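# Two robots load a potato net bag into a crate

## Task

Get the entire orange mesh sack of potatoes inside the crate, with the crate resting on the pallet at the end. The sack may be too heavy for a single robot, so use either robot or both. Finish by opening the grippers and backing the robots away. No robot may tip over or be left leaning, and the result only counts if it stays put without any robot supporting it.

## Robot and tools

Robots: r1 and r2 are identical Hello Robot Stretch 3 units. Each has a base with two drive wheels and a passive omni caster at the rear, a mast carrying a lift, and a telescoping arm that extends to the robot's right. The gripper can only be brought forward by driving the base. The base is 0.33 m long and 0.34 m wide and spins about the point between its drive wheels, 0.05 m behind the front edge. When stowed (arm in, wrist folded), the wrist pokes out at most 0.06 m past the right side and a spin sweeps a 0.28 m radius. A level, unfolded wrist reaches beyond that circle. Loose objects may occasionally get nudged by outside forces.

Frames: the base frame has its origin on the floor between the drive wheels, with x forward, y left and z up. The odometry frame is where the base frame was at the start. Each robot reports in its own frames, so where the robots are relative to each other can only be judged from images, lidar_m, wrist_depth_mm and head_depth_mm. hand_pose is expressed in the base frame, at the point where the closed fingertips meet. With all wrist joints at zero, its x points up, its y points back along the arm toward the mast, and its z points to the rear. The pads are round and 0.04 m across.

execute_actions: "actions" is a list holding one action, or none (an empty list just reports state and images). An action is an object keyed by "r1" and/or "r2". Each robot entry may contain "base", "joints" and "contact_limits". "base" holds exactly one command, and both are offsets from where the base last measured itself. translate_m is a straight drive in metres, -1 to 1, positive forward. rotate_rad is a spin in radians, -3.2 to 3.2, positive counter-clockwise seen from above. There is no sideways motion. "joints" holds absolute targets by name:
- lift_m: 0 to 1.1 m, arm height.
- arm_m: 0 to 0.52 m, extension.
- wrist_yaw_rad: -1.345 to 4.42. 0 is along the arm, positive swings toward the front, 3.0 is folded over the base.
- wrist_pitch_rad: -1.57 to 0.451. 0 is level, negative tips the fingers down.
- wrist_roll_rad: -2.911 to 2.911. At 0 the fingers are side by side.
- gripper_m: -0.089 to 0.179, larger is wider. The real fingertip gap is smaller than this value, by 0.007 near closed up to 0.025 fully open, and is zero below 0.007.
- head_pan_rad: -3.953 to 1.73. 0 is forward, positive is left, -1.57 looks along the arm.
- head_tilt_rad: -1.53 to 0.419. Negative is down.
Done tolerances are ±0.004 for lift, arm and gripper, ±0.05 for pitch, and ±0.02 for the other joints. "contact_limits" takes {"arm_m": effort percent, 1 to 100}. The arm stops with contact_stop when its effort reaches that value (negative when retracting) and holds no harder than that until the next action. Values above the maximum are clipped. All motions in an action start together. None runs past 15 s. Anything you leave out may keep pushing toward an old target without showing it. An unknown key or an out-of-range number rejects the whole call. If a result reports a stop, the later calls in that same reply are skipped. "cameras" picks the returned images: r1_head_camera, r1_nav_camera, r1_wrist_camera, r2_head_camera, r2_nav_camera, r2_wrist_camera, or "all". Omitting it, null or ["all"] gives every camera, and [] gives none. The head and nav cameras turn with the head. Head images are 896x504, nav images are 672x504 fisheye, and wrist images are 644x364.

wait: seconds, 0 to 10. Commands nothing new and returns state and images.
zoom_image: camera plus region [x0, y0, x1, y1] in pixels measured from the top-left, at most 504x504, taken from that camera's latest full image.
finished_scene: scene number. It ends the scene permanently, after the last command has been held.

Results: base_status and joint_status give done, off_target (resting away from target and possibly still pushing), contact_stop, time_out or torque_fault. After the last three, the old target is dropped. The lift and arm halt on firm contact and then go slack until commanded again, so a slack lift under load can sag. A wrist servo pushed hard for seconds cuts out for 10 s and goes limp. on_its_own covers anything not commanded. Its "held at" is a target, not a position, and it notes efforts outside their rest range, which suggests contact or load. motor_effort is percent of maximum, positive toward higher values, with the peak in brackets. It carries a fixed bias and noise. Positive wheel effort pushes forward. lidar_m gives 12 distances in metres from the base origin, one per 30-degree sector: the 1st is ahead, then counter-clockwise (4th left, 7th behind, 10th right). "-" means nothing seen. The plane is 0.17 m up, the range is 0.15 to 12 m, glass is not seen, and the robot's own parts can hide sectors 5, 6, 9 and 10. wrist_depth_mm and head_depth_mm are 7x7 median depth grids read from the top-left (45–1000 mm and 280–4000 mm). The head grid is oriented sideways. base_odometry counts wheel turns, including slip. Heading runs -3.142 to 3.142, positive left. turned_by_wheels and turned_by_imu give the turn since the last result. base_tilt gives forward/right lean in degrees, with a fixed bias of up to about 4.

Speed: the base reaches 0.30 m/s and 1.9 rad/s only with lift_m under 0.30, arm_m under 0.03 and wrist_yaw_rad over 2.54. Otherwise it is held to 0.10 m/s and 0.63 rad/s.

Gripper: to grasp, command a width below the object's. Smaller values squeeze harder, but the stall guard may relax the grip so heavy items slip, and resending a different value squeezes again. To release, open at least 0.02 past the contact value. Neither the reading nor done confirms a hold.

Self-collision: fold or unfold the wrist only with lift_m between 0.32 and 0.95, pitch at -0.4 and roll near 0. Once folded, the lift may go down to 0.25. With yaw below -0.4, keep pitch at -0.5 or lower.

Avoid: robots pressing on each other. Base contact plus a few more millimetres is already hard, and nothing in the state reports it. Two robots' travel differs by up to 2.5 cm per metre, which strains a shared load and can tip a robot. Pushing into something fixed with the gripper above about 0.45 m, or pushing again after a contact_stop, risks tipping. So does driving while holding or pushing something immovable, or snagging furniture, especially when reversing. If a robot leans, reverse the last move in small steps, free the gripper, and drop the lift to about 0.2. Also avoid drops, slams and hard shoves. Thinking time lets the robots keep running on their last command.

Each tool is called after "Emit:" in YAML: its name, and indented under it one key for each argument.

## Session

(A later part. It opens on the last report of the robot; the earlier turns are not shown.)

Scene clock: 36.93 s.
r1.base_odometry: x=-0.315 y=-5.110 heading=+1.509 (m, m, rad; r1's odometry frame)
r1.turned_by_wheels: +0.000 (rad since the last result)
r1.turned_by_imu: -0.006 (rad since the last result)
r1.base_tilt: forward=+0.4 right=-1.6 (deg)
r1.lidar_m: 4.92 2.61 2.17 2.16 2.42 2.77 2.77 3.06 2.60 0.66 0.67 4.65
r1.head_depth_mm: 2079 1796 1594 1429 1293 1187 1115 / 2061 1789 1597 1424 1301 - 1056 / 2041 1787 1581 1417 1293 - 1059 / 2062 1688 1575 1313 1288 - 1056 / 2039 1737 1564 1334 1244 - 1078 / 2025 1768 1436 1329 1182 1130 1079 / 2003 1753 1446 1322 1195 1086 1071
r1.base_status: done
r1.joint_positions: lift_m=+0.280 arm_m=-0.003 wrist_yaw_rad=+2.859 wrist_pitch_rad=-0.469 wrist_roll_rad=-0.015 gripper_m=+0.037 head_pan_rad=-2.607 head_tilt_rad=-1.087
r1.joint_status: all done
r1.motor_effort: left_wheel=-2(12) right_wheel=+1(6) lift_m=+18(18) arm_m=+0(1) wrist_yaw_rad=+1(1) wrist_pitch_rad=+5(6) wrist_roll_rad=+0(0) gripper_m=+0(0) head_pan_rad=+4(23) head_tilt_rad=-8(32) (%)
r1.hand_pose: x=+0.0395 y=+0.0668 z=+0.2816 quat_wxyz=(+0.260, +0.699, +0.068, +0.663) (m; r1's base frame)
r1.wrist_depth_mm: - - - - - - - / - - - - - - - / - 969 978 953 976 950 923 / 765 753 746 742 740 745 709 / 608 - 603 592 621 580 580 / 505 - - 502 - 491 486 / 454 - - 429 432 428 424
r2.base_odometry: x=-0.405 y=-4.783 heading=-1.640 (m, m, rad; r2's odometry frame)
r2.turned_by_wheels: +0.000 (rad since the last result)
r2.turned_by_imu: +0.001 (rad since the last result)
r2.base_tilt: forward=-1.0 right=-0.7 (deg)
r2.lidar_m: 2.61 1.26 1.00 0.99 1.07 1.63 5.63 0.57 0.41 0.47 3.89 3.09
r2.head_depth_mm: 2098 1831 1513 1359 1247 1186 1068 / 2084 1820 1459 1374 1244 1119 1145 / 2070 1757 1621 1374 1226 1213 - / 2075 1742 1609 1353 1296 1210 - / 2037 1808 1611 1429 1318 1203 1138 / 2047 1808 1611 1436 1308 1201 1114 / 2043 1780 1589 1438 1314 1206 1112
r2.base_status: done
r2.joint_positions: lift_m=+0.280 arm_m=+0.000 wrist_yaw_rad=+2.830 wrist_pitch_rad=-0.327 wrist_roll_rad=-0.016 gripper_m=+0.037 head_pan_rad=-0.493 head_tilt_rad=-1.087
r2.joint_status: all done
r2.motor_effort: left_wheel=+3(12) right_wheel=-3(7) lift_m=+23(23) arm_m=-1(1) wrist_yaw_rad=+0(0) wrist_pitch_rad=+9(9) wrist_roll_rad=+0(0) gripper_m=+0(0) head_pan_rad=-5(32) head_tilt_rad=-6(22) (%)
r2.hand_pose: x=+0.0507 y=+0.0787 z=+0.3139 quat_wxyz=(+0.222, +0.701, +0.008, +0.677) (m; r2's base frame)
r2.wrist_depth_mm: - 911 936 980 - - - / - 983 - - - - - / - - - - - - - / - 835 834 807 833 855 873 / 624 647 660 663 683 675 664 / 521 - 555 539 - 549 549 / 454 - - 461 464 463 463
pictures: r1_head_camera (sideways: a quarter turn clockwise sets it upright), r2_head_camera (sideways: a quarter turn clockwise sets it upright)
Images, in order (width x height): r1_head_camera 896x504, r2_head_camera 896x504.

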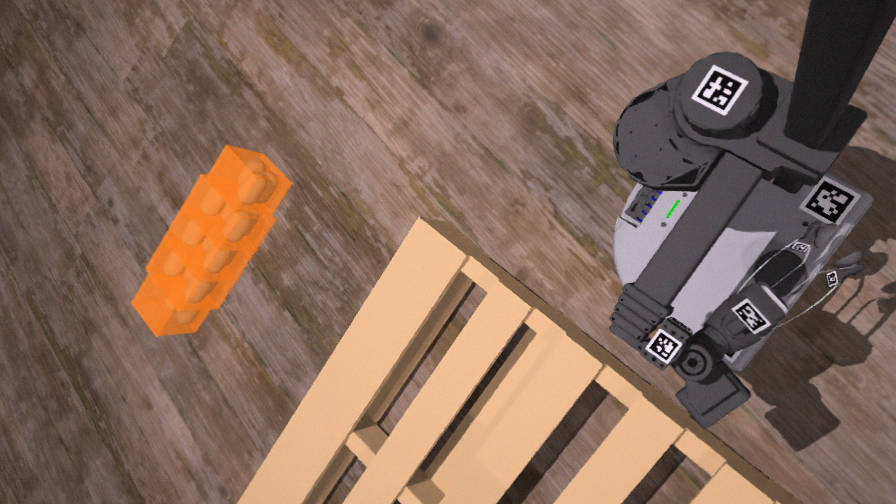

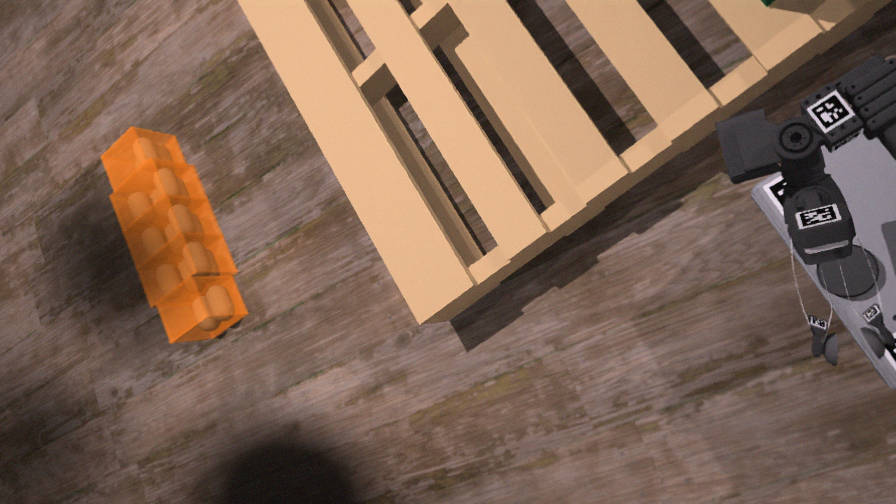

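Emit:
execute_actions:
  actions:
    - {"r1":{"base":{"translate_m":-1.0},"joints":{"head_pan_rad":-1.2,"head_tilt_rad":-1.0}},"r2":{"base":{"translate_m":1.0},"joints":{"head_pan_rad":-1.9,"head_tilt_rad":-1.0}}}
  cameras: []

Emit:
execute_actions:
  actions:
    - {"r1":{"base":{"rotate_rad":-0.04},"joints":{"lift_m":0.45,"wrist_pitch_rad":-0.4,"arm_m":0.05}},"r2":{"base":{"translate_m":0.15},"joints":{"lift_m":0.45,"wrist_pitch_rad":-0.4,"arm_m":0.05}}}
  cameras: []

Emit:
execute_actions:
  actions:
    - {"r1":{"joints":{"wrist_yaw_rad":0.0,"lift_m":0.5,"arm_m":0.1}},"r2":{"base":{"rotate_rad":0.035},"joints":{"wrist_yaw_rad":0.0,"lift_m":0.5,"arm_m":0.2}}}
  cameras: ["r1_head_camera","r2_head_camera"]

Scene clock: 42.30 s.
r1.base_odometry: x=-0.377 y=-6.108 heading=+1.509 (m, m, rad; r1's odometry frame)
r1.turned_by_wheels: +0.000 (rad since the last result)
r1.turned_by_imu: -0.006 (rad since the last result)
r1.base_tilt: forward=+0.3 right=-1.7 (deg)
r1.lidar_m: 5.41 2.86 2.36 2.35 2.16 1.79 1.78 1.98 2.41 1.53 1.63 1.33
r1.head_depth_mm: 1476 1671 1690 1493 1322 1195 1089 / 2269 1966 1689 1504 1276 1201 1097 / 2349 1985 1682 1491 1328 1214 - / 2404 1987 1574 1492 1318 1216 - / 2390 1979 1592 1384 1321 1180 1089 / 2357 1851 1558 1401 1242 1185 1074 / 2356 1700 1562 1368 1263 1178 1069
r1.base_status: done
r1.joint_positions: lift_m=+0.280 arm_m=-0.003 wrist_yaw_rad=+2.859 wrist_pitch_rad=-0.469 wrist_roll_rad=-0.015 gripper_m=+0.037 head_pan_rad=-1.206 head_tilt_rad=-1.001
r1.joint_status: all done
r1.motor_effort: left_wheel=-1(11) right_wheel=+1(5) lift_m=+18(18) arm_m=+0(1) wrist_yaw_rad=+1(1) wrist_pitch_rad=+6(5) wrist_roll_rad=+0(0) gripper_m=+0(0) head_pan_rad=+3(44) head_tilt_rad=+1(14) (%)
r1.hand_pose: x=+0.0395 y=+0.0668 z=+0.2816 quat_wxyz=(+0.260, +0.699, +0.068, +0.663) (m; r1's base frame)
r1.wrist_depth_mm: - - - - - - - / - - - - - - - / - 971 987 939 989 968 921 / 746 741 748 725 738 713 719 / 619 - 610 604 615 589 588 / 507 - - 496 - 494 495 / 456 - - 431 427 432 425
r2.base_odometry: x=-0.474 y=-5.780 heading=-1.640 (m, m, rad; r2's odometry frame)
r2.turned_by_wheels: +0.000 (rad since the last result)
r2.turned_by_imu: +0.001 (rad since the last result)
r2.base_tilt: forward=-1.1 right=-1.0 (deg)
r2.lidar_m: 2.08 1.10 0.87 0.86 0.94 1.42 6.65 1.19 3.92 1.53 2.64 2.10
r2.head_depth_mm: 2441 1911 1616 1446 1294 1244 1144 / 2391 2009 1632 1429 1250 1237 1153 / 2409 2030 1635 1402 1300 1231 - / 2402 1991 1631 1456 1363 1248 - / 2379 2018 1643 1527 1356 1242 1099 / 2381 2001 1744 1518 1356 1227 1116 / 2386 1996 1734 1518 1320 1223 1123
r2.base_status: done
r2.joint_positions: lift_m=+0.280 arm_m=+0.000 wrist_yaw_rad=+2.830 wrist_pitch_rad=-0.327 wrist_roll_rad=-0.016 gripper_m=+0.037 head_pan_rad=-1.893 head_tilt_rad=-1.001
r2.joint_status: all done
r2.motor_effort: left_wheel=+3(14) right_wheel=-3(6) lift_m=+23(23) arm_m=-1(1) wrist_yaw_rad=+0(0) wrist_pitch_rad=+9(9) wrist_roll_rad=+0(0) gripper_m=+0(0) head_pan_rad=-4(55) head_tilt_rad=+1(11) (%)
r2.hand_pose: x=+0.0507 y=+0.0787 z=+0.3139 quat_wxyz=(+0.222, +0.701, +0.008, +0.677) (m; r2's base frame)
r2.wrist_depth_mm: - 791 824 854 899 928 965 / - 852 887 951 979 982 - / - 914 980 979 - - - / - 841 820 833 846 856 864 / 615 649 655 669 673 678 680 / 533 - 546 546 - 555 548 / 453 - - 457 467 462 464
pictures: none
No camera images: the call's "cameras" was empty. Leave "cameras" out to get every camera's image.

Scene clock: 45.00 s.
r1.base_odometry: x=-0.377 y=-6.108 heading=+1.469 (m, m, rad; r1's odometry frame)
r1.turned_by_wheels: -0.040 (rad since the last result)
r1.turned_by_imu: -0.040 (rad since the last result)
r1.base_tilt: forward=+0.5 right=-1.6 (deg)
r1.lidar_m: 5.93 2.94 2.37 2.35 2.23 1.79 1.78 1.95 2.41 1.52 2.62 1.33
r1.head_depth_mm: 2156 1773 1650 1511 1317 1197 1089 / 2250 2011 1699 1501 1273 1246 - / 2351 1997 1707 1494 1346 1163 - / 2402 1978 1608 1493 1319 1203 - / 2369 1995 1605 1404 1314 1190 1089 / 2357 1959 1553 1373 1241 1181 1073 / 2356 1814 1559 1403 1269 1177 1073
r1.base_status: done
r1.joint_positions: lift_m=+0.450 arm_m=+0.050 wrist_yaw_rad=+2.859 wrist_pitch_rad=-0.420 wrist_roll_rad=-0.015 gripper_m=+0.037 head_pan_rad=-1.206 head_tilt_rad=-1.001
r1.joint_status: all done
r1.motor_effort: left_wheel=+4(7) right_wheel=-4(6) lift_m=+27(30) arm_m=+4(8) wrist_yaw_rad=+0(2) wrist_pitch_rad=+7(6) wrist_roll_rad=+1(0) gripper_m=+0(1) head_pan_rad=+4(3) head_tilt_rad=+0(1) (%)
r1.hand_pose: x=+0.0413 y=+0.0205 z=+0.4619 quat_wxyz=(+0.243, +0.700, +0.051, +0.669) (m; r1's base frame)
r1.wrist_depth_mm: - - - - - - - / - - - - - - - / - - - - - - - / - - - - - - - / 913 935 954 914 948 895 905 / 755 762 - 753 - 745 735 / 654 645 637 632 633 632 631
r2.base_odometry: x=-0.484 y=-5.930 heading=-1.640 (m, m, rad; r2's odometry frame)
r2.turned_by_wheels: +0.000 (rad since the last result)
r2.turned_by_imu: +0.001 (rad since the last result)
r2.base_tilt: forward=-1.1 right=-0.8 (deg)
r2.lidar_m: 1.93 1.07 0.85 0.85 0.91 1.39 1.58 1.33 3.93 1.53 2.46 1.96
r2.head_depth_mm: 2436 1896 1614 1442 1306 1236 1154 / 2415 2024 1642 1381 1325 1234 1158 / 2398 2022 1638 1470 1366 1247 - / 2389 2022 1660 1531 1370 1198 - / 2411 1996 1735 1529 1360 - 1092 / 2387 2025 1724 1488 1337 1207 1117 / 2369 1964 1686 1447 1338 1230 1118
r2.base_status: done
r2.joint_positions: lift_m=+0.450 arm_m=+0.050 wrist_yaw_rad=+2.830 wrist_pitch_rad=-0.414 wrist_roll_rad=-0.016 gripper_m=+0.037 head_pan_rad=-1.893 head_tilt_rad=-1.001
r2.joint_status: all done
r2.motor_effort: left_wheel=+4(12) right_wheel=-4(6) lift_m=+30(32) arm_m=+2(2) wrist_yaw_rad=+0(0) wrist_pitch_rad=+8(9) wrist_roll_rad=+0(0) gripper_m=+0(0) head_pan_rad=-4(5) head_tilt_rad=+1(0) (%)
r2.hand_pose: x=+0.0476 y=+0.0194 z=+0.4634 quat_wxyz=(+0.251, +0.700, +0.039, +0.667) (m; r2's base frame)
r2.wrist_depth_mm: - 811 866 898 940 980 - / 857 884 926 - - - - / 930 - - - - - - / 988 - - - 985 - - / 795 821 808 851 870 835 848 / 702 706 709 705 - 699 707 / 606 601 - 610 614 610 611
pictures: none
No camera images: the call's "cameras" was empty. Leave "cameras" out to get every camera's image.

Scene clock: 47.43 s.
r1.base_odometry: x=-0.377 y=-6.108 heading=+1.469 (m, m, rad; r1's odometry frame)
r1.turned_by_wheels: +0.000 (rad since the last result)
r1.turned_by_imu: +0.000 (rad since the last result)
r1.base_tilt: forward=+0.3 right=-1.5 (deg)
r1.lidar_m: 5.92 2.93 2.37 2.35 2.23 1.80 1.78 1.94 2.41 1.53 2.62 1.33
r1.head_depth_mm: 2188 1721 1660 1510 1337 1202 1092 / 2239 2032 1679 1509 1295 - - / 2341 2001 1712 1491 1353 1188 - / 2377 2002 1603 1493 1322 1194 - / 2379 1990 1596 1408 1318 1184 1086 / 2347 1970 1552 1377 1247 1181 1070 / 2334 1823 1561 1391 1261 1172 1068
r1.base_status: not commanded
r1.joint_positions: lift_m=+0.500 arm_m=+0.100 wrist_yaw_rad=+0.003 wrist_pitch_rad=-0.420 wrist_roll_rad=-0.015 gripper_m=+0.037 head_pan_rad=-1.206 head_tilt_rad=-1.001
r1.joint_status: all done
r1.motor_effort: left_wheel=+4(4) right_wheel=-4(3) lift_m=+27(29) arm_m=+4(5) wrist_yaw_rad=-3(3) wrist_pitch_rad=+6(7) wrist_roll_rad=+0(1) gripper_m=+0(0) head_pan_rad=+3(3) head_tilt_rad=+1(1) (%)
r1.hand_pose: x=-0.0208 y=-0.4689 z=+0.5120 quat_wxyz=(+0.697, +0.150, -0.686, -0.145) (m; r1's base frame)
r1.wrist_depth_mm: - - - - - - - / - - - - - - - / - - - - - - - / - - - - - - - / 898 854 - 991 - 949 983 / 658 783 842 789 - 810 795 / 590 688 683 678 637 693 681
r2.base_odometry: x=-0.484 y=-5.930 heading=-1.605 (m, m, rad; r2's odometry frame)
r2.turned_by_wheels: +0.035 (rad since the last result)
r2.turned_by_imu: +0.035 (rad since the last result)
r2.base_tilt: forward=-1.1 right=-0.8 (deg)
r2.lidar_m: 1.93 1.05 0.85 0.85 0.93 1.46 1.37 1.33 3.94 1.53 2.39 1.95
r2.head_depth_mm: 2443 1909 1611 1471 1271 1238 1137 / 2423 2029 1640 1379 1325 1234 1154 / 2419 2026 1612 1477 1368 1249 - / 2418 2017 1678 1537 1389 1213 - / 2375 2011 1746 1555 1315 1229 1130 / 2376 2004 1737 1553 1318 1228 1119 / 2352 1702 1692 1465 1363 1222 1117
r2.base_status: done
r2.joint_positions: lift_m=+0.500 arm_m=+0.200 wrist_yaw_rad=+0.003 wrist_pitch_rad=-0.414 wrist_roll_rad=-0.016 gripper_m=+0.037 head_pan_rad=-1.893 head_tilt_rad=-1.001
r2.joint_status: all done
r2.motor_effort: left_wheel=-1(3) right_wheel=+1(1) lift_m=+30(30) arm_m=+2(3) wrist_yaw_rad=-3(3) wrist_pitch_rad=+8(8) wrist_roll_rad=+0(0) gripper_m=+0(0) head_pan_rad=-5(5) head_tilt_rad=+0(1) (%)
r2.hand_pose: x=-0.0208 y=-0.5696 z=+0.5134 quat_wxyz=(+0.698, +0.148, -0.686, -0.143) (m; r2's base frame)
r2.wrist_depth_mm: - - - - - - - / - - - - - - - / - - - - - - - / - - - - - 959 - / 903 910 909 802 956 871 750 / 768 757 770 708 - 775 643 / 642 669 621 595 671 677 607
pictures: r1_head_camera (sideways: a quarter turn clockwise sets it upright), r2_head_camera (sideways: a quarter turn clockwise sets it upright)
Images, in order (width x height): r1_head_camera 896x504, r2_head_camera 896x504.

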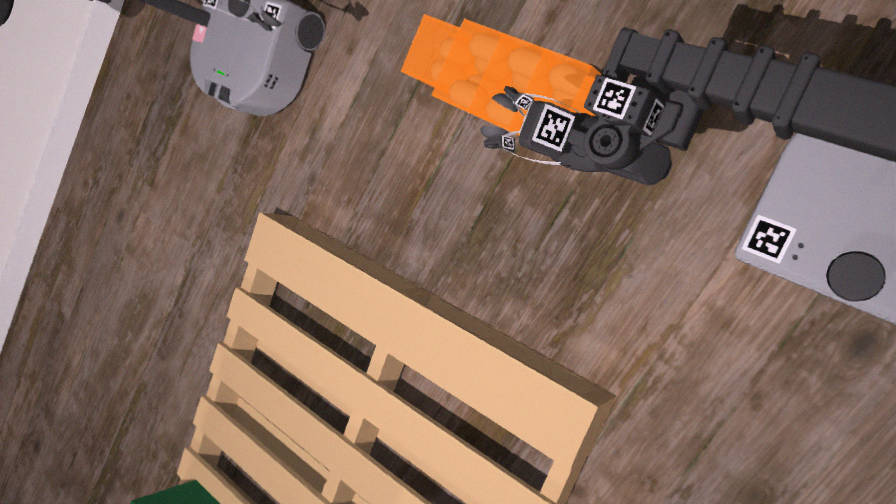

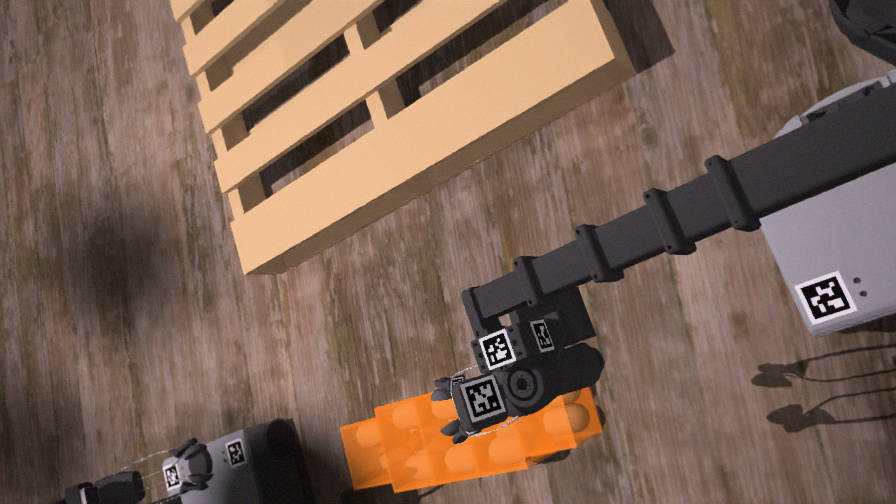

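Emit:
execute_actions:
  actions:
    - {"r1":{"base":{"translate_m":-0.05},"joints":{"wrist_pitch_rad":-1.42,"gripper_m":0.179,"arm_m":0.30,"lift_m":0.42,"head_pan_rad":-1.5}},"r2":{"base":{"translate_m":0.04},"joints":{"wrist_pitch_rad":-1.42,"gripper_m":0.179,"arm_m":0.44,"lift_m":0.42,"head_pan_rad":-1.6}}}
  cameras: ["r1_head_camera","r2_head_camera","r1_wrist_camera","r2_wrist_camera"]

Scene clock: 50.87 s.
r1.base_odometry: x=-0.382 y=-6.158 heading=+1.469 (m, m, rad; r1's odometry frame)
r1.turned_by_wheels: +0.000 (rad since the last result)
r1.turned_by_imu: +0.000 (rad since the last result)
r1.base_tilt: forward=+0.4 right=-1.6 (deg)
r1.lidar_m: 5.97 2.95 2.37 2.36 2.17 1.75 1.73 1.89 2.41 1.52 2.61 1.37
r1.head_depth_mm: 2120 2018 1742 1512 1344 1205 1089 / 2174 2021 1717 1524 1336 1200 1098 / 1611 1092 1682 1529 1287 1207 - / 2251 1895 1699 1494 1280 1207 - / 2256 1984 1689 1482 1325 1182 1075 / 2283 1963 1586 1456 1307 1179 1073 / 2338 1954 1596 1324 1249 1180 1070
r1.base_status: done
r1.joint_positions: lift_m=+0.420 arm_m=+0.300 wrist_yaw_rad=+0.001 wrist_pitch_rad=-1.417 wrist_roll_rad=-0.015 gripper_m=+0.179 head_pan_rad=-1.493 head_tilt_rad=-1.001
r1.joint_status: all done
r1.motor_effort: left_wheel=+4(6) right_wheel=-4(7) lift_m=+17(27) arm_m=+4(4) wrist_yaw_rad=+0(3) wrist_pitch_rad=-1(7) wrist_roll_rad=+0(0) gripper_m=+1(94) head_pan_rad=-4(27) head_tilt_rad=+1(1) (%)
r1.hand_pose: x=-0.0216 y=-0.4600 z=+0.3021 quat_wxyz=(+0.541, +0.464, -0.532, -0.457) (m; r1's base frame)
r1.wrist_depth_mm: 465 479 478 415 419 482 478 / 480 479 479 383 473 477 481 / 477 475 481 417 473 477 476 / 475 466 470 369 473 470 474 / 475 468 465 468 480 482 473 / 468 471 469 472 477 470 471 / - 468 470 473 464 473 468
r2.base_odometry: x=-0.486 y=-5.970 heading=-1.605 (m, m, rad; r2's odometry frame)
r2.turned_by_wheels: +0.000 (rad since the last result)
r2.turned_by_imu: +0.001 (rad since the last result)
r2.base_tilt: forward=-1.3 right=-0.8 (deg)
r2.lidar_m: 1.89 1.04 0.84 0.84 0.92 1.45 1.37 1.37 3.93 1.52 2.34 1.91
r2.head_depth_mm: 2413 2038 1603 1465 1357 1241 1134 / 2415 2018 1710 1533 1371 1235 1142 / 2414 2027 1736 1534 1359 1216 - / 2390 1962 1770 1458 1365 1225 - / 1276 1726 1742 1464 1354 1230 1121 / 2371 1928 1736 1522 1355 1224 1117 / 2373 2009 1719 1510 1354 1221 1115
r2.base_status: done
r2.joint_positions: lift_m=+0.420 arm_m=+0.440 wrist_yaw_rad=+0.002 wrist_pitch_rad=-1.416 wrist_roll_rad=-0.016 gripper_m=+0.179 head_pan_rad=-1.607 head_tilt_rad=-1.001
r2.joint_status: all done
r2.motor_effort: left_wheel=-2(4) right_wheel=+1(5) lift_m=+22(28) arm_m=+2(2) wrist_yaw_rad=-1(3) wrist_pitch_rad=-2(8) wrist_roll_rad=+0(0) gripper_m=+1(85) head_pan_rad=+4(35) head_tilt_rad=+1(1) (%)
r2.hand_pose: x=-0.0216 y=-0.6004 z=+0.3020 quat_wxyz=(+0.542, +0.464, -0.532, -0.456) (m; r2's base frame)
r2.wrist_depth_mm: 460 454 456 404 446 447 447 / 467 465 458 399 455 456 454 / 474 466 467 416 463 458 451 / 477 472 469 419 463 466 461 / 487 472 474 463 463 467 467 / 486 482 490 482 475 470 462 / 488 493 487 476 483 468 471
pictures: r1_head_camera (sideways: a quarter turn clockwise sets it upright), r1_wrist_camera, r2_head_camera (sideways: a quarter turn clockwise sets it upright), r2_wrist_camera
Images, in order (width x height): r1_head_camera 896x504, r1_wrist_camera 644x364, r2_head_camera 896x504, r2_wrist_camera 644x364.

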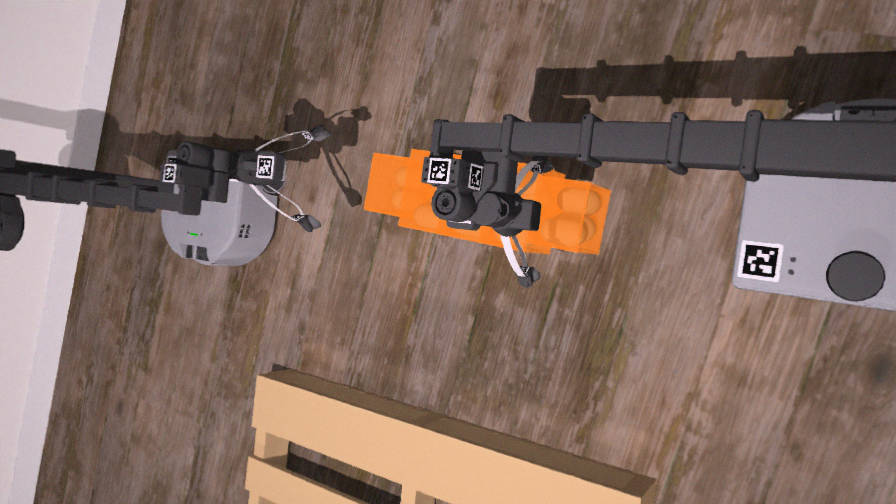

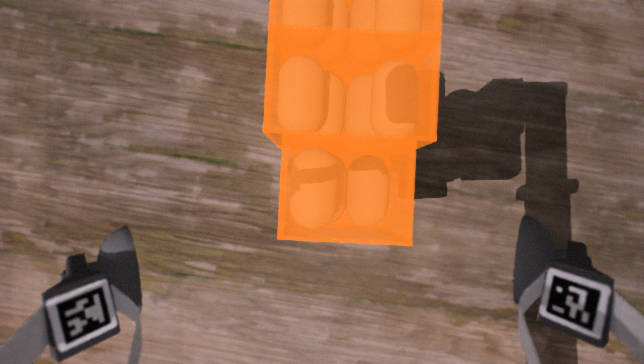

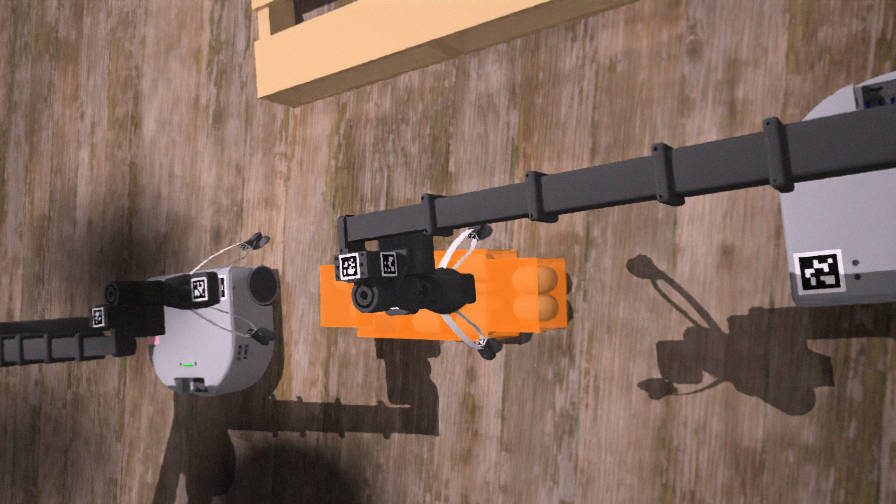

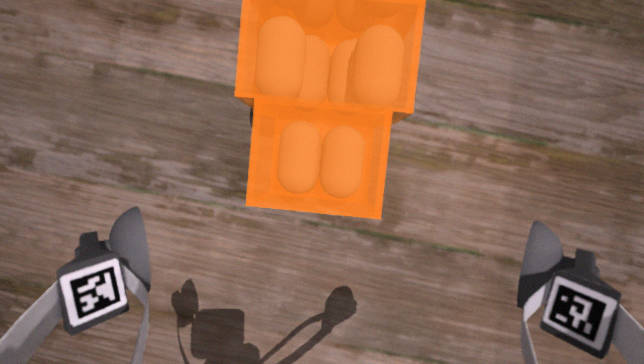

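Emit:
execute_actions:
  actions:
    - {"r1":{"base":{"translate_m":-0.023},"joints":{"wrist_yaw_rad":-0.08,"arm_m":0.315,"lift_m":0.28}},"r2":{"base":{"translate_m":0.013},"joints":{"wrist_yaw_rad":-0.06,"arm_m":0.473,"lift_m":0.28}}}
  cameras: ["r1_wrist_camera","r2_wrist_camera"]

Scene clock: 53.37 s.
r1.base_odometry: x=-0.385 y=-6.181 heading=+1.469 (m, m, rad; r1's odometry frame)
r1.turned_by_wheels: +0.000 (rad since the last result)
r1.turned_by_imu: +0.000 (rad since the last result)
r1.base_tilt: forward=+0.5 right=-1.7 (deg)
r1.lidar_m: 5.91 2.96 2.38 2.36 2.13 1.72 1.71 1.86 2.40 0.92 2.61 1.39
r1.head_depth_mm: 2109 2019 1735 1516 1339 1198 1087 / 2170 2024 1722 1501 1332 1194 1102 / 1503 1723 1599 1480 1284 1206 - / 2190 1805 1694 1490 1277 1203 - / 2254 1971 1685 1489 1309 1185 1079 / 2292 1977 1618 1480 1310 1177 1070 / 2328 1944 1586 1346 1264 1176 1069
r1.base_status: done
r1.joint_positions: lift_m=+0.280 arm_m=+0.315 wrist_yaw_rad=-0.077 wrist_pitch_rad=-1.418 wrist_roll_rad=-0.015 gripper_m=+0.179 head_pan_rad=-1.493 head_tilt_rad=-1.001
r1.joint_status: all done
r1.motor_effort: left_wheel=+4(6) right_wheel=-4(8) lift_m=+18(16) arm_m=+4(2) wrist_yaw_rad=-2(2) wrist_pitch_rad=+0(1) wrist_roll_rad=+0(1) gripper_m=+1(1) head_pan_rad=-4(4) head_tilt_rad=+1(1) (%)
r1.hand_pose: x=-0.0228 y=-0.4748 z=+0.1621 quat_wxyz=(+0.523, +0.443, -0.550, -0.478) (m; r1's base frame)
r1.wrist_depth_mm: 331 330 227 284 227 333 335 / 331 329 223 268 226 331 333 / 326 332 329 285 331 333 335 / 326 330 333 269 331 327 330 / 324 327 328 268 329 326 329 / 326 328 325 329 327 329 329 / - 327 327 327 326 329 327
r2.base_odometry: x=-0.486 y=-5.983 heading=-1.605 (m, m, rad; r2's odometry frame)
r2.turned_by_wheels: +0.000 (rad since the last result)
r2.turned_by_imu: +0.000 (rad since the last result)
r2.base_tilt: forward=-1.1 right=-0.9 (deg)
r2.lidar_m: 1.88 1.03 0.84 0.84 0.92 1.44 1.39 1.39 3.93 1.07 2.32 1.90
r2.head_depth_mm: 2424 2021 1601 1462 1371 1238 1126 / 2410 2040 1717 1536 1371 1238 1154 / 2416 2029 1745 1536 1374 1236 - / 2401 1978 1712 - 1337 1227 - / 1628 1305 1705 1492 1357 1225 1124 / 2219 1910 1735 1525 1367 1228 1116 / 2369 2006 1730 1532 1356 1224 1114
r2.base_status: done
r2.joint_positions: lift_m=+0.280 arm_m=+0.473 wrist_yaw_rad=-0.057 wrist_pitch_rad=-1.417 wrist_roll_rad=-0.016 gripper_m=+0.179 head_pan_rad=-1.607 head_tilt_rad=-1.001
r2.joint_status: all done
r2.motor_effort: left_wheel=-1(3) right_wheel=+1(5) lift_m=+23(23) arm_m=+2(2) wrist_yaw_rad=-2(3) wrist_pitch_rad=-2(2) wrist_roll_rad=+0(0) gripper_m=+0(1) head_pan_rad=+4(4) head_tilt_rad=+0(0) (%)
r2.hand_pose: x=-0.0225 y=-0.6331 z=+0.1620 quat_wxyz=(+0.528, +0.448, -0.545, -0.472) (m; r2's base frame)
r2.wrist_depth_mm: 320 316 211 262 208 310 309 / 323 319 217 259 211 313 311 / 327 326 322 317 319 318 314 / 329 327 325 266 318 321 317 / 331 329 328 275 323 325 321 / - 333 336 329 329 325 323 / 340 340 334 336 332 332 327
pictures: r1_wrist_camera, r2_wrist_camera
Images, in order (width x height): r1_wrist_camera 644x364, r2_wrist_camera 644x364.

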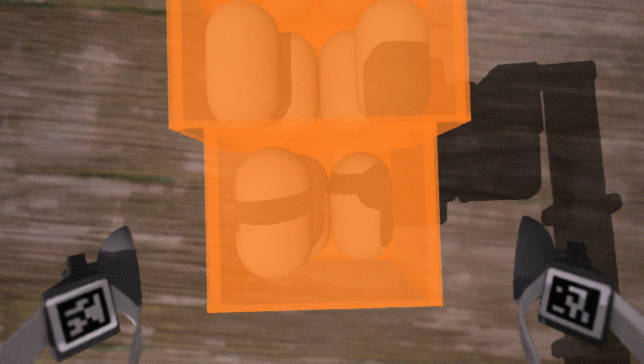

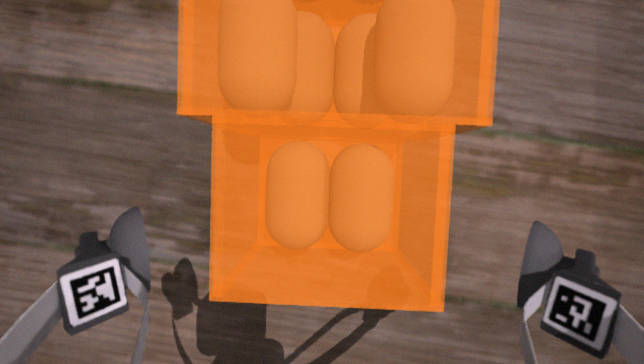

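Emit:
execute_actions:
  actions:
    - {"r1":{"joints":{"lift_m":0.185}},"r2":{"joints":{"lift_m":0.188}}}
  cameras: ["r1_wrist_camera","r2_wrist_camera","r1_head_camera","r2_head_camera"]

Scene clock: 55.30 s.
r1.base_odometry: x=-0.385 y=-6.181 heading=+1.469 (m, m, rad; r1's odometry frame)
r1.turned_by_wheels: +0.000 (rad since the last result)
r1.turned_by_imu: +0.000 (rad since the last result)
r1.base_tilt: forward=+0.4 right=-1.6 (deg)
r1.lidar_m: 5.92 2.95 2.38 2.36 2.13 1.72 1.71 1.87 2.40 1.53 2.61 1.39
r1.head_depth_mm: 2086 2026 1732 1501 1338 1201 1090 / 2187 2008 1728 1512 1334 1199 1096 / 1640 1707 1635 1478 1287 1203 - / 2186 1798 1684 1481 1286 1209 - / 2276 1993 1691 1485 1322 1184 1078 / 2298 1984 1625 1476 1306 1180 1067 / 2354 1959 1584 1352 1267 1176 1065
r1.base_status: not commanded
r1.joint_positions: lift_m=+0.197 arm_m=+0.315 wrist_yaw_rad=-0.077 wrist_pitch_rad=-1.417 wrist_roll_rad=-0.015 gripper_m=+0.179 head_pan_rad=-1.493 head_tilt_rad=-1.001
r1.joint_status: lift_m contact_stop (moved -0.084 of -0.095)
r1.on_its_own: lift_m is slack since a contact_stop, until your next command for it (your +0.185 is given up)
r1.motor_effort: left_wheel=+4(5) right_wheel=-6(6) lift_m=+20(21) arm_m=+5(4) wrist_yaw_rad=-3(2) wrist_pitch_rad=-2(1) wrist_roll_rad=+0(1) gripper_m=-1(1) head_pan_rad=-4(4) head_tilt_rad=+1(1) (%)
r1.hand_pose: x=-0.0228 y=-0.4751 z=+0.0785 quat_wxyz=(+0.523, +0.443, -0.550, -0.477) (m; r1's base frame)
r1.wrist_depth_mm: 248 247 142 190 141 247 247 / 247 245 153 193 154 245 250 / 247 245 204 246 246 246 246 / 246 242 131 187 190 244 245 / 244 244 130 186 187 244 244 / 242 244 130 194 244 244 244 / - 243 244 243 241 242 244
r2.base_odometry: x=-0.486 y=-5.983 heading=-1.605 (m, m, rad; r2's odometry frame)
r2.turned_by_wheels: +0.000 (rad since the last result)
r2.turned_by_imu: +0.001 (rad since the last result)
r2.base_tilt: forward=-1.2 right=-0.8 (deg)
r2.lidar_m: 1.88 1.03 0.84 0.84 0.92 1.45 1.38 1.39 3.94 1.53 2.33 1.89
r2.head_depth_mm: 2394 2023 1615 1463 1370 1239 1128 / 2429 2029 1712 1535 1371 1237 1151 / 2407 2036 1737 1537 1381 1244 - / 2399 1963 1700 1537 1345 1236 - / 2226 1694 1709 1479 1337 1231 1121 / 2215 1928 1734 1518 1360 1223 1120 / 2377 2000 1719 1519 1361 1228 1119
r2.base_status: not commanded
r2.joint_positions: lift_m=+0.200 arm_m=+0.473 wrist_yaw_rad=-0.057 wrist_pitch_rad=-1.417 wrist_roll_rad=-0.016 gripper_m=+0.179 head_pan_rad=-1.607 head_tilt_rad=-1.001
r2.joint_status: lift_m contact_stop (moved -0.080 of -0.092)
r2.on_its_own: lift_m is slack since a contact_stop, until your next command for it (your +0.188 is given up)
r2.motor_effort: left_wheel=+3(3) right_wheel=-5(5) lift_m=+24(24) arm_m=+2(2) wrist_yaw_rad=-2(2) wrist_pitch_rad=-1(2) wrist_roll_rad=+0(0) gripper_m=-1(1) head_pan_rad=+4(4) head_tilt_rad=-1(2) (%)
r2.hand_pose: x=-0.0225 y=-0.6331 z=+0.0821 quat_wxyz=(+0.528, +0.448, -0.545, -0.472) (m; r2's base frame)
r2.wrist_depth_mm: 241 240 134 181 141 130 231 / 243 241 148 186 152 233 233 / 245 243 242 241 241 240 235 / 248 245 244 185 187 240 241 / 249 249 248 188 192 242 239 / - 252 254 246 246 244 241 / 255 253 255 252 247 246 246
pictures: r1_head_camera (sideways: a quarter turn clockwise sets it upright), r1_wrist_camera, r2_head_camera (sideways: a quarter turn clockwise sets it upright), r2_wrist_camera
Images, in order (width x height): r1_head_camera 896x504, r1_wrist_camera 644x364, r2_head_camera 896x504, r2_wrist_camera 644x364.

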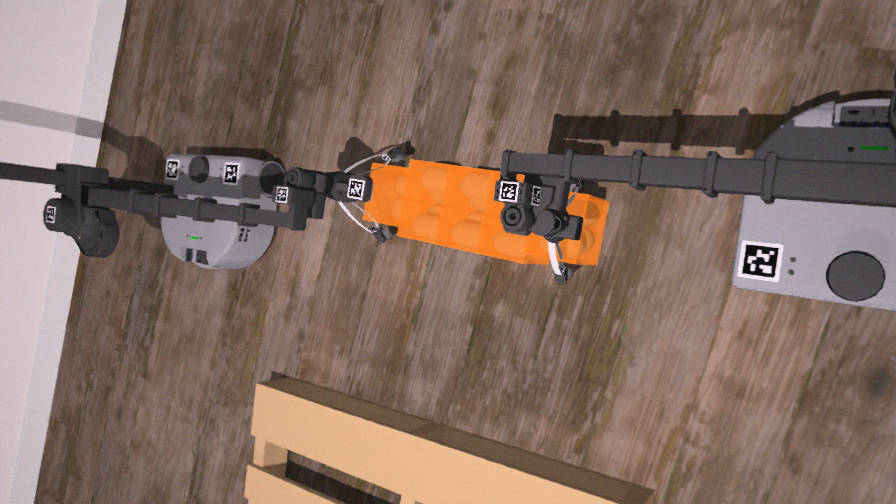

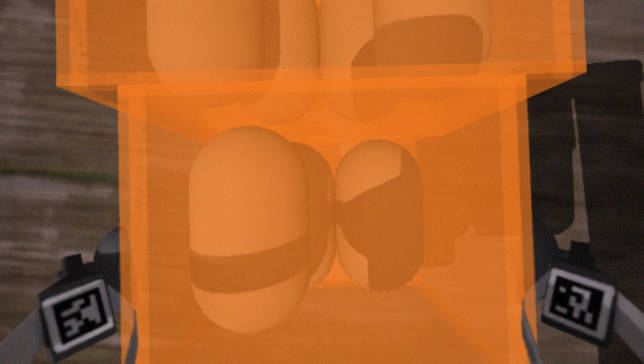

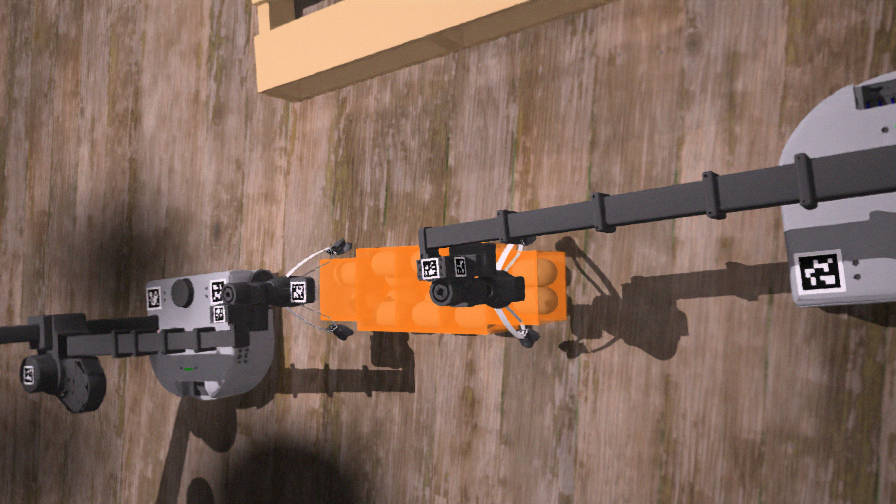

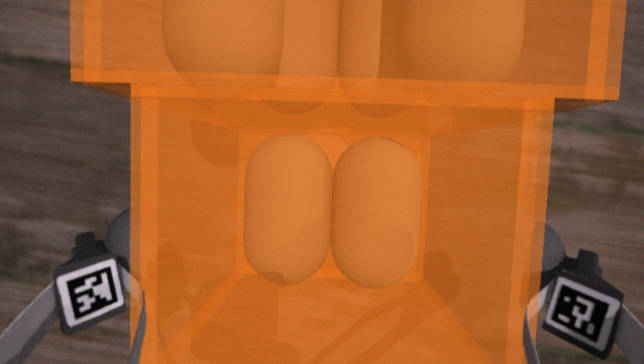

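Emit:
execute_actions:
  actions:
    - {"r1":{"joints":{"lift_m":0.205,"gripper_m":0.10}},"r2":{"joints":{"lift_m":0.208,"gripper_m":0.10}}}
  cameras: ["r1_wrist_camera","r2_wrist_camera","r1_head_camera","r2_head_camera"]

Scene clock: 56.67 s.
r1.base_odometry: x=-0.385 y=-6.181 heading=+1.469 (m, m, rad; r1's odometry frame)
r1.turned_by_wheels: +0.000 (rad since the last result)
r1.turned_by_imu: +0.000 (rad since the last result)
r1.base_tilt: forward=+0.3 right=-1.7 (deg)
r1.lidar_m: 5.91 2.95 2.38 2.36 2.13 1.72 1.71 1.86 2.40 1.53 2.61 1.39
r1.head_depth_mm: 2107 2029 1728 1505 1332 1203 1088 / 2158 2019 1725 1501 1328 1199 1104 / 2086 1728 1644 1471 1288 1205 - / 2207 1814 1677 1478 1281 1203 - / 2260 1994 1691 1472 1315 1176 1074 / 2297 1974 1610 1477 1318 1182 1070 / 2348 1961 1571 1353 1267 1172 1068
r1.base_status: not commanded
r1.joint_positions: lift_m=+0.205 arm_m=+0.315 wrist_yaw_rad=-0.077 wrist_pitch_rad=-1.418 wrist_roll_rad=-0.015 gripper_m=+0.101 head_pan_rad=-1.493 head_tilt_rad=-1.001
r1.joint_status: all done
r1.motor_effort: left_wheel=+4(5) right_wheel=-4(5) lift_m=+14(28) arm_m=+4(4) wrist_yaw_rad=-2(3) wrist_pitch_rad=+0(1) wrist_roll_rad=+0(0) gripper_m=-21(100) head_pan_rad=-4(4) head_tilt_rad=+1(1) (%)
r1.hand_pose: x=-0.0228 y=-0.4748 z=+0.0873 quat_wxyz=(+0.523, +0.443, -0.550, -0.478) (m; r1's base frame)
r1.wrist_depth_mm: 259 256 149 200 149 257 259 / 256 256 159 200 160 257 256 / 255 255 254 254 255 257 255 / 255 254 141 196 203 256 257 / 253 253 141 195 199 254 253 / 252 - 140 252 253 254 253 / - 253 251 251 250 253 253
r2.base_odometry: x=-0.486 y=-5.983 heading=-1.605 (m, m, rad; r2's odometry frame)
r2.turned_by_wheels: +0.000 (rad since the last result)
r2.turned_by_imu: +0.000 (rad since the last result)
r2.base_tilt: forward=-1.1 right=-0.9 (deg)
r2.lidar_m: 1.88 1.03 0.84 0.84 0.92 1.44 1.39 1.39 3.93 1.53 2.33 1.89
r2.head_depth_mm: 2443 2032 1620 1467 1377 1237 1131 / 2431 2019 1717 1540 1368 1234 1156 / 2398 2030 1751 1534 1379 1236 - / 2422 1972 1705 1550 1343 1233 - / 1740 1703 1701 1480 1345 1231 1122 / 2225 1923 1732 1524 1352 1229 1118 / 2412 1991 1731 1517 1361 1228 1119
r2.base_status: not commanded
r2.joint_positions: lift_m=+0.209 arm_m=+0.473 wrist_yaw_rad=-0.057 wrist_pitch_rad=-1.420 wrist_roll_rad=-0.016 gripper_m=+0.101 head_pan_rad=-1.607 head_tilt_rad=-1.001
r2.joint_status: all done
r2.motor_effort: left_wheel=+0(3) right_wheel=-1(5) lift_m=+14(31) arm_m=+2(2) wrist_yaw_rad=-2(3) wrist_pitch_rad=+0(2) wrist_roll_rad=+0(0) gripper_m=-24(98) head_pan_rad=+4(5) head_tilt_rad=+1(1) (%)
r2.hand_pose: x=-0.0225 y=-0.6324 z=+0.0904 quat_wxyz=(+0.527, +0.449, -0.545, -0.473) (m; r2's base frame)
r2.wrist_depth_mm: 252 249 143 190 147 143 239 / 252 253 155 195 156 244 244 / 254 253 253 250 250 247 246 / 257 257 255 196 202 248 247 / 261 259 256 197 207 251 250 / 266 - 260 257 257 255 252 / 267 267 264 261 258 258 253
pictures: r1_head_camera (sideways: a quarter turn clockwise sets it upright), r1_wrist_camera, r2_head_camera (sideways: a quarter turn clockwise sets it upright), r2_wrist_camera
Images, in order (width x height): r1_head_camera 896x504, r1_wrist_camera 644x364, r2_head_camera 896x504, r2_wrist_camera 644x364.

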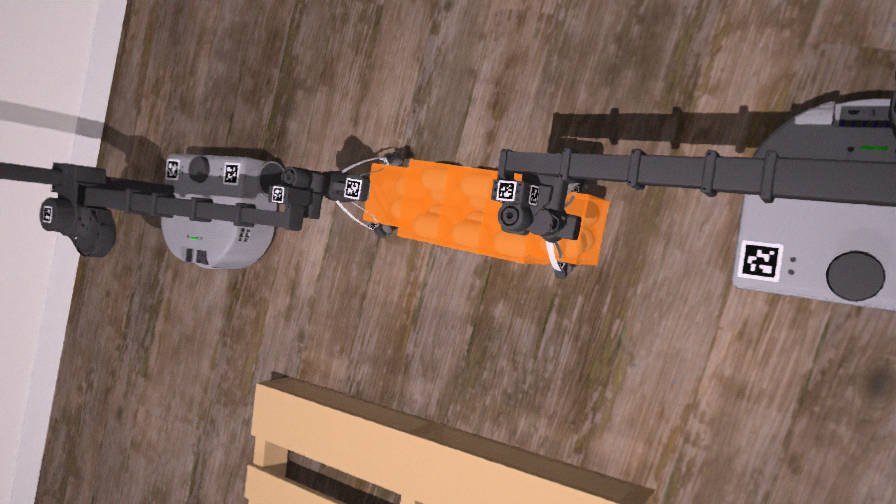

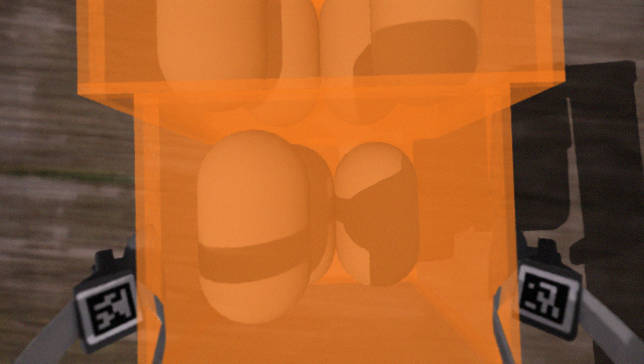

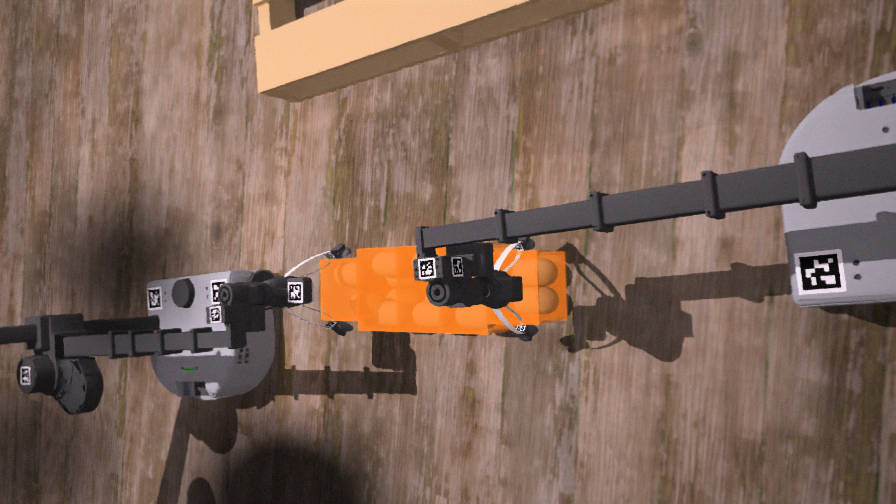

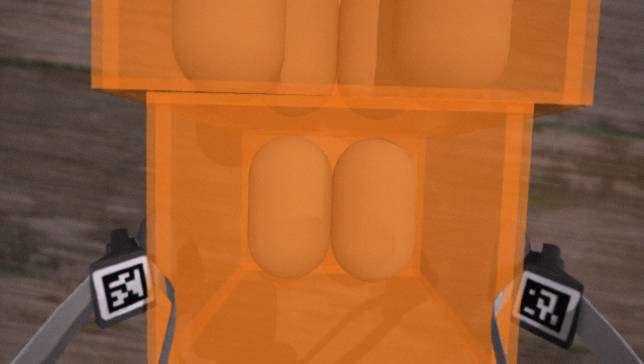

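Emit:
execute_actions:
  actions:
    - {"r1":{"joints":{"lift_m":0.212}},"r2":{"joints":{"lift_m":0.216}}}
  cameras: ["r1_wrist_camera","r2_wrist_camera"]

Scene clock: 58.53 s.
r1.base_odometry: x=-0.385 y=-6.181 heading=+1.469 (m, m, rad; r1's odometry frame)
r1.turned_by_wheels: +0.000 (rad since the last result)
r1.turned_by_imu: +0.000 (rad since the last result)
r1.base_tilt: forward=+0.5 right=-1.6 (deg)
r1.lidar_m: 5.91 2.96 2.38 2.36 2.14 1.72 1.71 1.87 2.40 1.52 2.61 1.39
r1.head_depth_mm: 2118 2017 1728 1507 1337 1192 1088 / 2160 2004 1721 1498 1333 1196 1101 / 2060 1707 1656 1477 1293 1205 - / 2185 1821 1700 1471 1287 1208 - / 2266 1991 1693 1490 1318 1183 1075 / 2292 1985 1625 1474 1310 1183 1071 / 2353 1970 1581 1346 1269 1173 1070
r1.base_status: not commanded
r1.joint_positions: lift_m=+0.212 arm_m=+0.315 wrist_yaw_rad=-0.077 wrist_pitch_rad=-1.416 wrist_roll_rad=-0.015 gripper_m=+0.101 head_pan_rad=-1.493 head_tilt_rad=-1.001
r1.joint_status: all done
r1.motor_effort: left_wheel=+4(4) right_wheel=-4(4) lift_m=+26(25) arm_m=+4(4) wrist_yaw_rad=-3(2) wrist_pitch_rad=-1(1) wrist_roll_rad=+0(1) gripper_m=-20(22) head_pan_rad=-3(5) head_tilt_rad=+1(0) (%)
r1.hand_pose: x=-0.0228 y=-0.4753 z=+0.0936 quat_wxyz=(+0.523, +0.442, -0.550, -0.477) (m; r1's base frame)
r1.wrist_depth_mm: 261 262 154 203 153 264 263 / 261 262 163 204 163 261 262 / 259 260 260 260 262 261 261 / 261 259 146 202 213 261 259 / 258 259 146 200 211 259 259 / 259 - 147 258 258 - 258 / 256 256 257 257 259 256 257
r2.base_odometry: x=-0.486 y=-5.983 heading=-1.605 (m, m, rad; r2's odometry frame)
r2.turned_by_wheels: +0.000 (rad since the last result)
r2.turned_by_imu: +0.001 (rad since the last result)
r2.base_tilt: forward=-1.0 right=-0.9 (deg)
r2.lidar_m: 1.88 1.03 0.84 0.84 0.92 1.44 1.39 1.39 3.95 1.52 2.32 1.90
r2.head_depth_mm: 2422 2044 1609 1460 1367 1240 1124 / 2435 2038 1723 1537 1369 1239 1156 / 2402 2018 1720 1534 1370 1242 - / 2405 1977 1717 1540 1337 1229 - / 1748 1673 1705 1480 1347 1228 1118 / 2244 1920 1728 1527 1359 1221 1119 / 2370 1985 1730 1524 1359 1223 1115
r2.base_status: not commanded
r2.joint_positions: lift_m=+0.216 arm_m=+0.473 wrist_yaw_rad=-0.057 wrist_pitch_rad=-1.417 wrist_roll_rad=-0.016 gripper_m=+0.107 head_pan_rad=-1.607 head_tilt_rad=-1.001
r2.joint_status: all done
r2.on_its_own: gripper_m is held at +0.106, not at your +0.100, by its stall guard, which is not easing now
r2.motor_effort: left_wheel=+1(0) right_wheel=-2(1) lift_m=+31(31) arm_m=+2(2) wrist_yaw_rad=-2(3) wrist_pitch_rad=-2(2) wrist_roll_rad=+0(0) gripper_m=-21(21) head_pan_rad=+4(4) head_tilt_rad=+0(1) (%)
r2.hand_pose: x=-0.0225 y=-0.6332 z=+0.0976 quat_wxyz=(+0.528, +0.448, -0.545, -0.472) (m; r2's base frame)
r2.wrist_depth_mm: 254 254 146 194 151 243 245 / 255 255 158 199 159 249 248 / 261 260 257 255 254 250 251 / 262 261 259 200 213 254 254 / 263 263 261 202 258 257 255 / 268 - 265 262 261 261 258 / 271 270 268 266 264 260 261
pictures: r1_wrist_camera, r2_wrist_camera
Images, in order (width x height): r1_wrist_camera 644x364, r2_wrist_camera 644x364.

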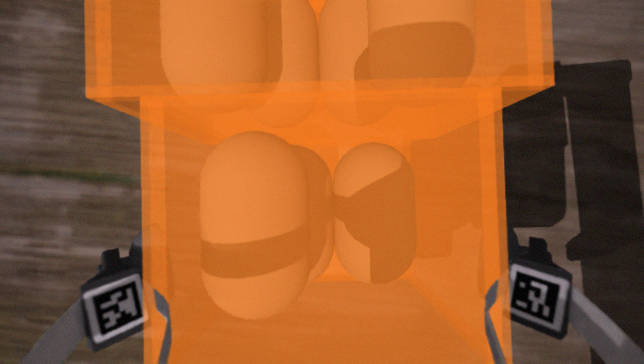

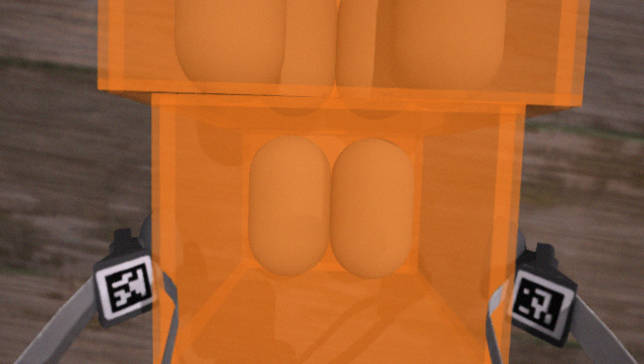

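Emit:
execute_actions:
  actions:
    - {"r1":{"joints":{"lift_m":0.235,"gripper_m":0.096}},"r2":{"joints":{"lift_m":0.239,"gripper_m":0.102}}}
  cameras: ["r1_wrist_camera","r2_wrist_camera","r1_head_camera"]

Scene clock: 59.67 s.
r1.base_odometry: x=-0.385 y=-6.181 heading=+1.469 (m, m, rad; r1's odometry frame)
r1.turned_by_wheels: +0.000 (rad since the last result)
r1.turned_by_imu: +0.000 (rad since the last result)
r1.base_tilt: forward=+0.6 right=-1.4 (deg)
r1.lidar_m: 5.97 2.95 2.38 2.36 2.13 1.72 1.71 1.86 2.40 0.93 2.60 1.40
r1.head_depth_mm: 2089 2033 1724 1504 1333 1204 1084 / 2158 2020 1720 1499 1333 1195 1101 / 1622 1714 1604 1462 1279 1215 - / 2188 1814 1704 1454 1288 1208 - / 2258 1957 1692 1473 1312 1181 1073 / 2312 1957 1620 1471 1305 1180 1070 / 2339 1959 1569 1351 1281 1179 1064
r1.base_status: not commanded
r1.joint_positions: lift_m=+0.234 arm_m=+0.315 wrist_yaw_rad=-0.077 wrist_pitch_rad=-1.396 wrist_roll_rad=-0.015 gripper_m=+0.097 head_pan_rad=-1.493 head_tilt_rad=-1.001
r1.joint_status: all done
r1.motor_effort: left_wheel=+4(4) right_wheel=-4(4) lift_m=+33(36) arm_m=+2(4) wrist_yaw_rad=-2(3) wrist_pitch_rad=-8(8) wrist_roll_rad=+0(0) gripper_m=-20(47) head_pan_rad=-4(4) head_tilt_rad=+1(1) (%)
r1.hand_pose: x=-0.0232 y=-0.4807 z=+0.1166 quat_wxyz=(+0.528, +0.437, -0.555, -0.472) (m; r1's base frame)
r1.wrist_depth_mm: 289 288 174 232 173 286 292 / 285 286 172 221 176 286 287 / 286 281 220 231 286 285 286 / 281 284 157 214 285 285 285 / 279 279 152 205 215 285 282 / 279 - 150 209 279 - 281 / 278 277 277 278 277 279 279
r2.base_odometry: x=-0.486 y=-5.983 heading=-1.605 (m, m, rad; r2's odometry frame)
r2.turned_by_wheels: +0.000 (rad since the last result)
r2.turned_by_imu: +0.000 (rad since the last result)
r2.base_tilt: forward=-1.1 right=-0.7 (deg)
r2.lidar_m: 1.88 1.03 0.84 0.84 0.92 1.44 1.39 1.39 3.94 1.53 2.32 1.90
r2.head_depth_mm: 2430 2034 1611 1464 1369 1238 1128 / 2396 2029 1722 1536 1363 1234 1151 / 2417 2028 1747 1530 1369 1237 - / 2396 1969 1700 1529 1340 1234 - / 1692 1688 1705 1489 1347 1231 1117 / 2214 1925 1739 1525 1357 1222 1115 / 2357 2003 1712 1524 1348 1226 1115
r2.base_status: not commanded
r2.joint_positions: lift_m=+0.239 arm_m=+0.473 wrist_yaw_rad=-0.057 wrist_pitch_rad=-1.400 wrist_roll_rad=-0.016 gripper_m=+0.106 head_pan_rad=-1.607 head_tilt_rad=-1.001
r2.joint_status: all done
r2.motor_effort: left_wheel=+0(1) right_wheel=+0(2) lift_m=+35(38) arm_m=+0(2) wrist_yaw_rad=-2(2) wrist_pitch_rad=-12(12) wrist_roll_rad=+0(0) gripper_m=-18(50) head_pan_rad=+3(4) head_tilt_rad=+0(0) (%)
r2.hand_pose: x=-0.0228 y=-0.6377 z=+0.1206 quat_wxyz=(+0.532, +0.444, -0.549, -0.467) (m; r2's base frame)
r2.wrist_depth_mm: 280 277 162 212 164 274 270 / 283 281 167 208 167 273 272 / 284 282 282 226 277 276 275 / 287 285 279 207 277 277 277 / 287 284 282 203 280 279 279 / 289 - 286 283 282 281 281 / 294 291 289 287 283 285 281
pictures: r1_head_camera (sideways: a quarter turn clockwise sets it upright), r1_wrist_camera, r2_wrist_camera
Images, in order (width x height): r1_head_camera 896x504, r1_wrist_camera 644x364, r2_wrist_camera 644x364.

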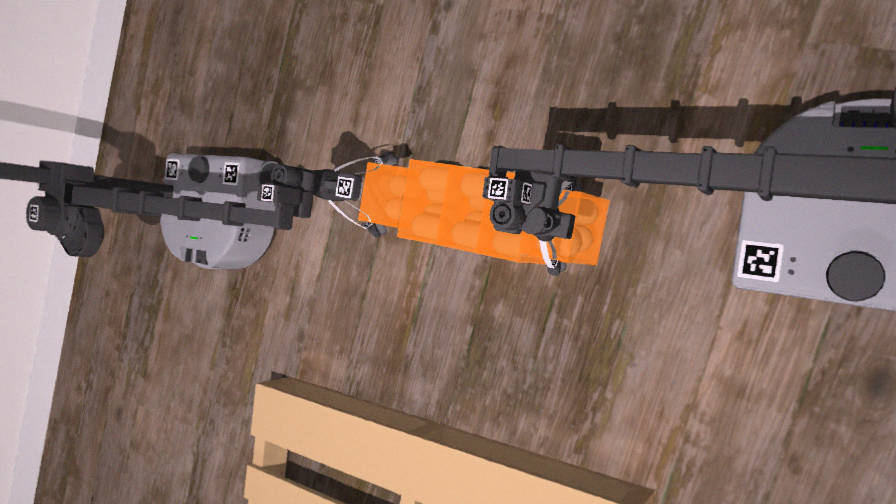

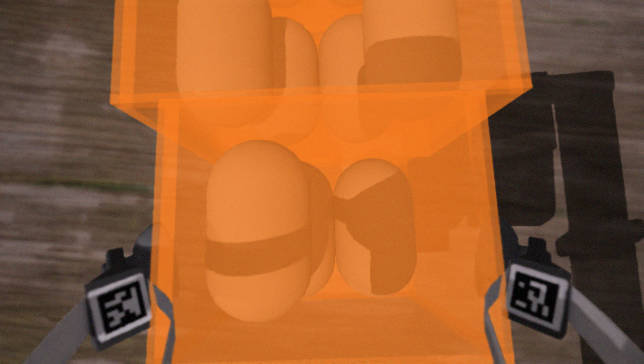

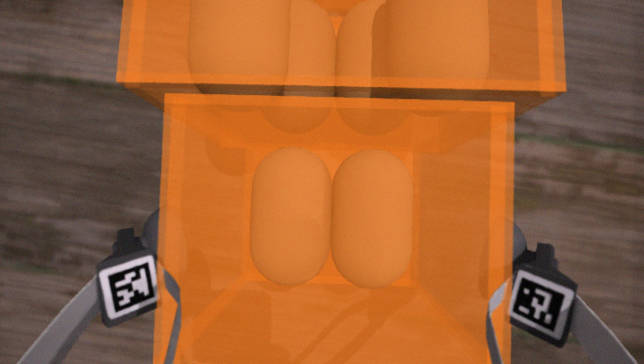

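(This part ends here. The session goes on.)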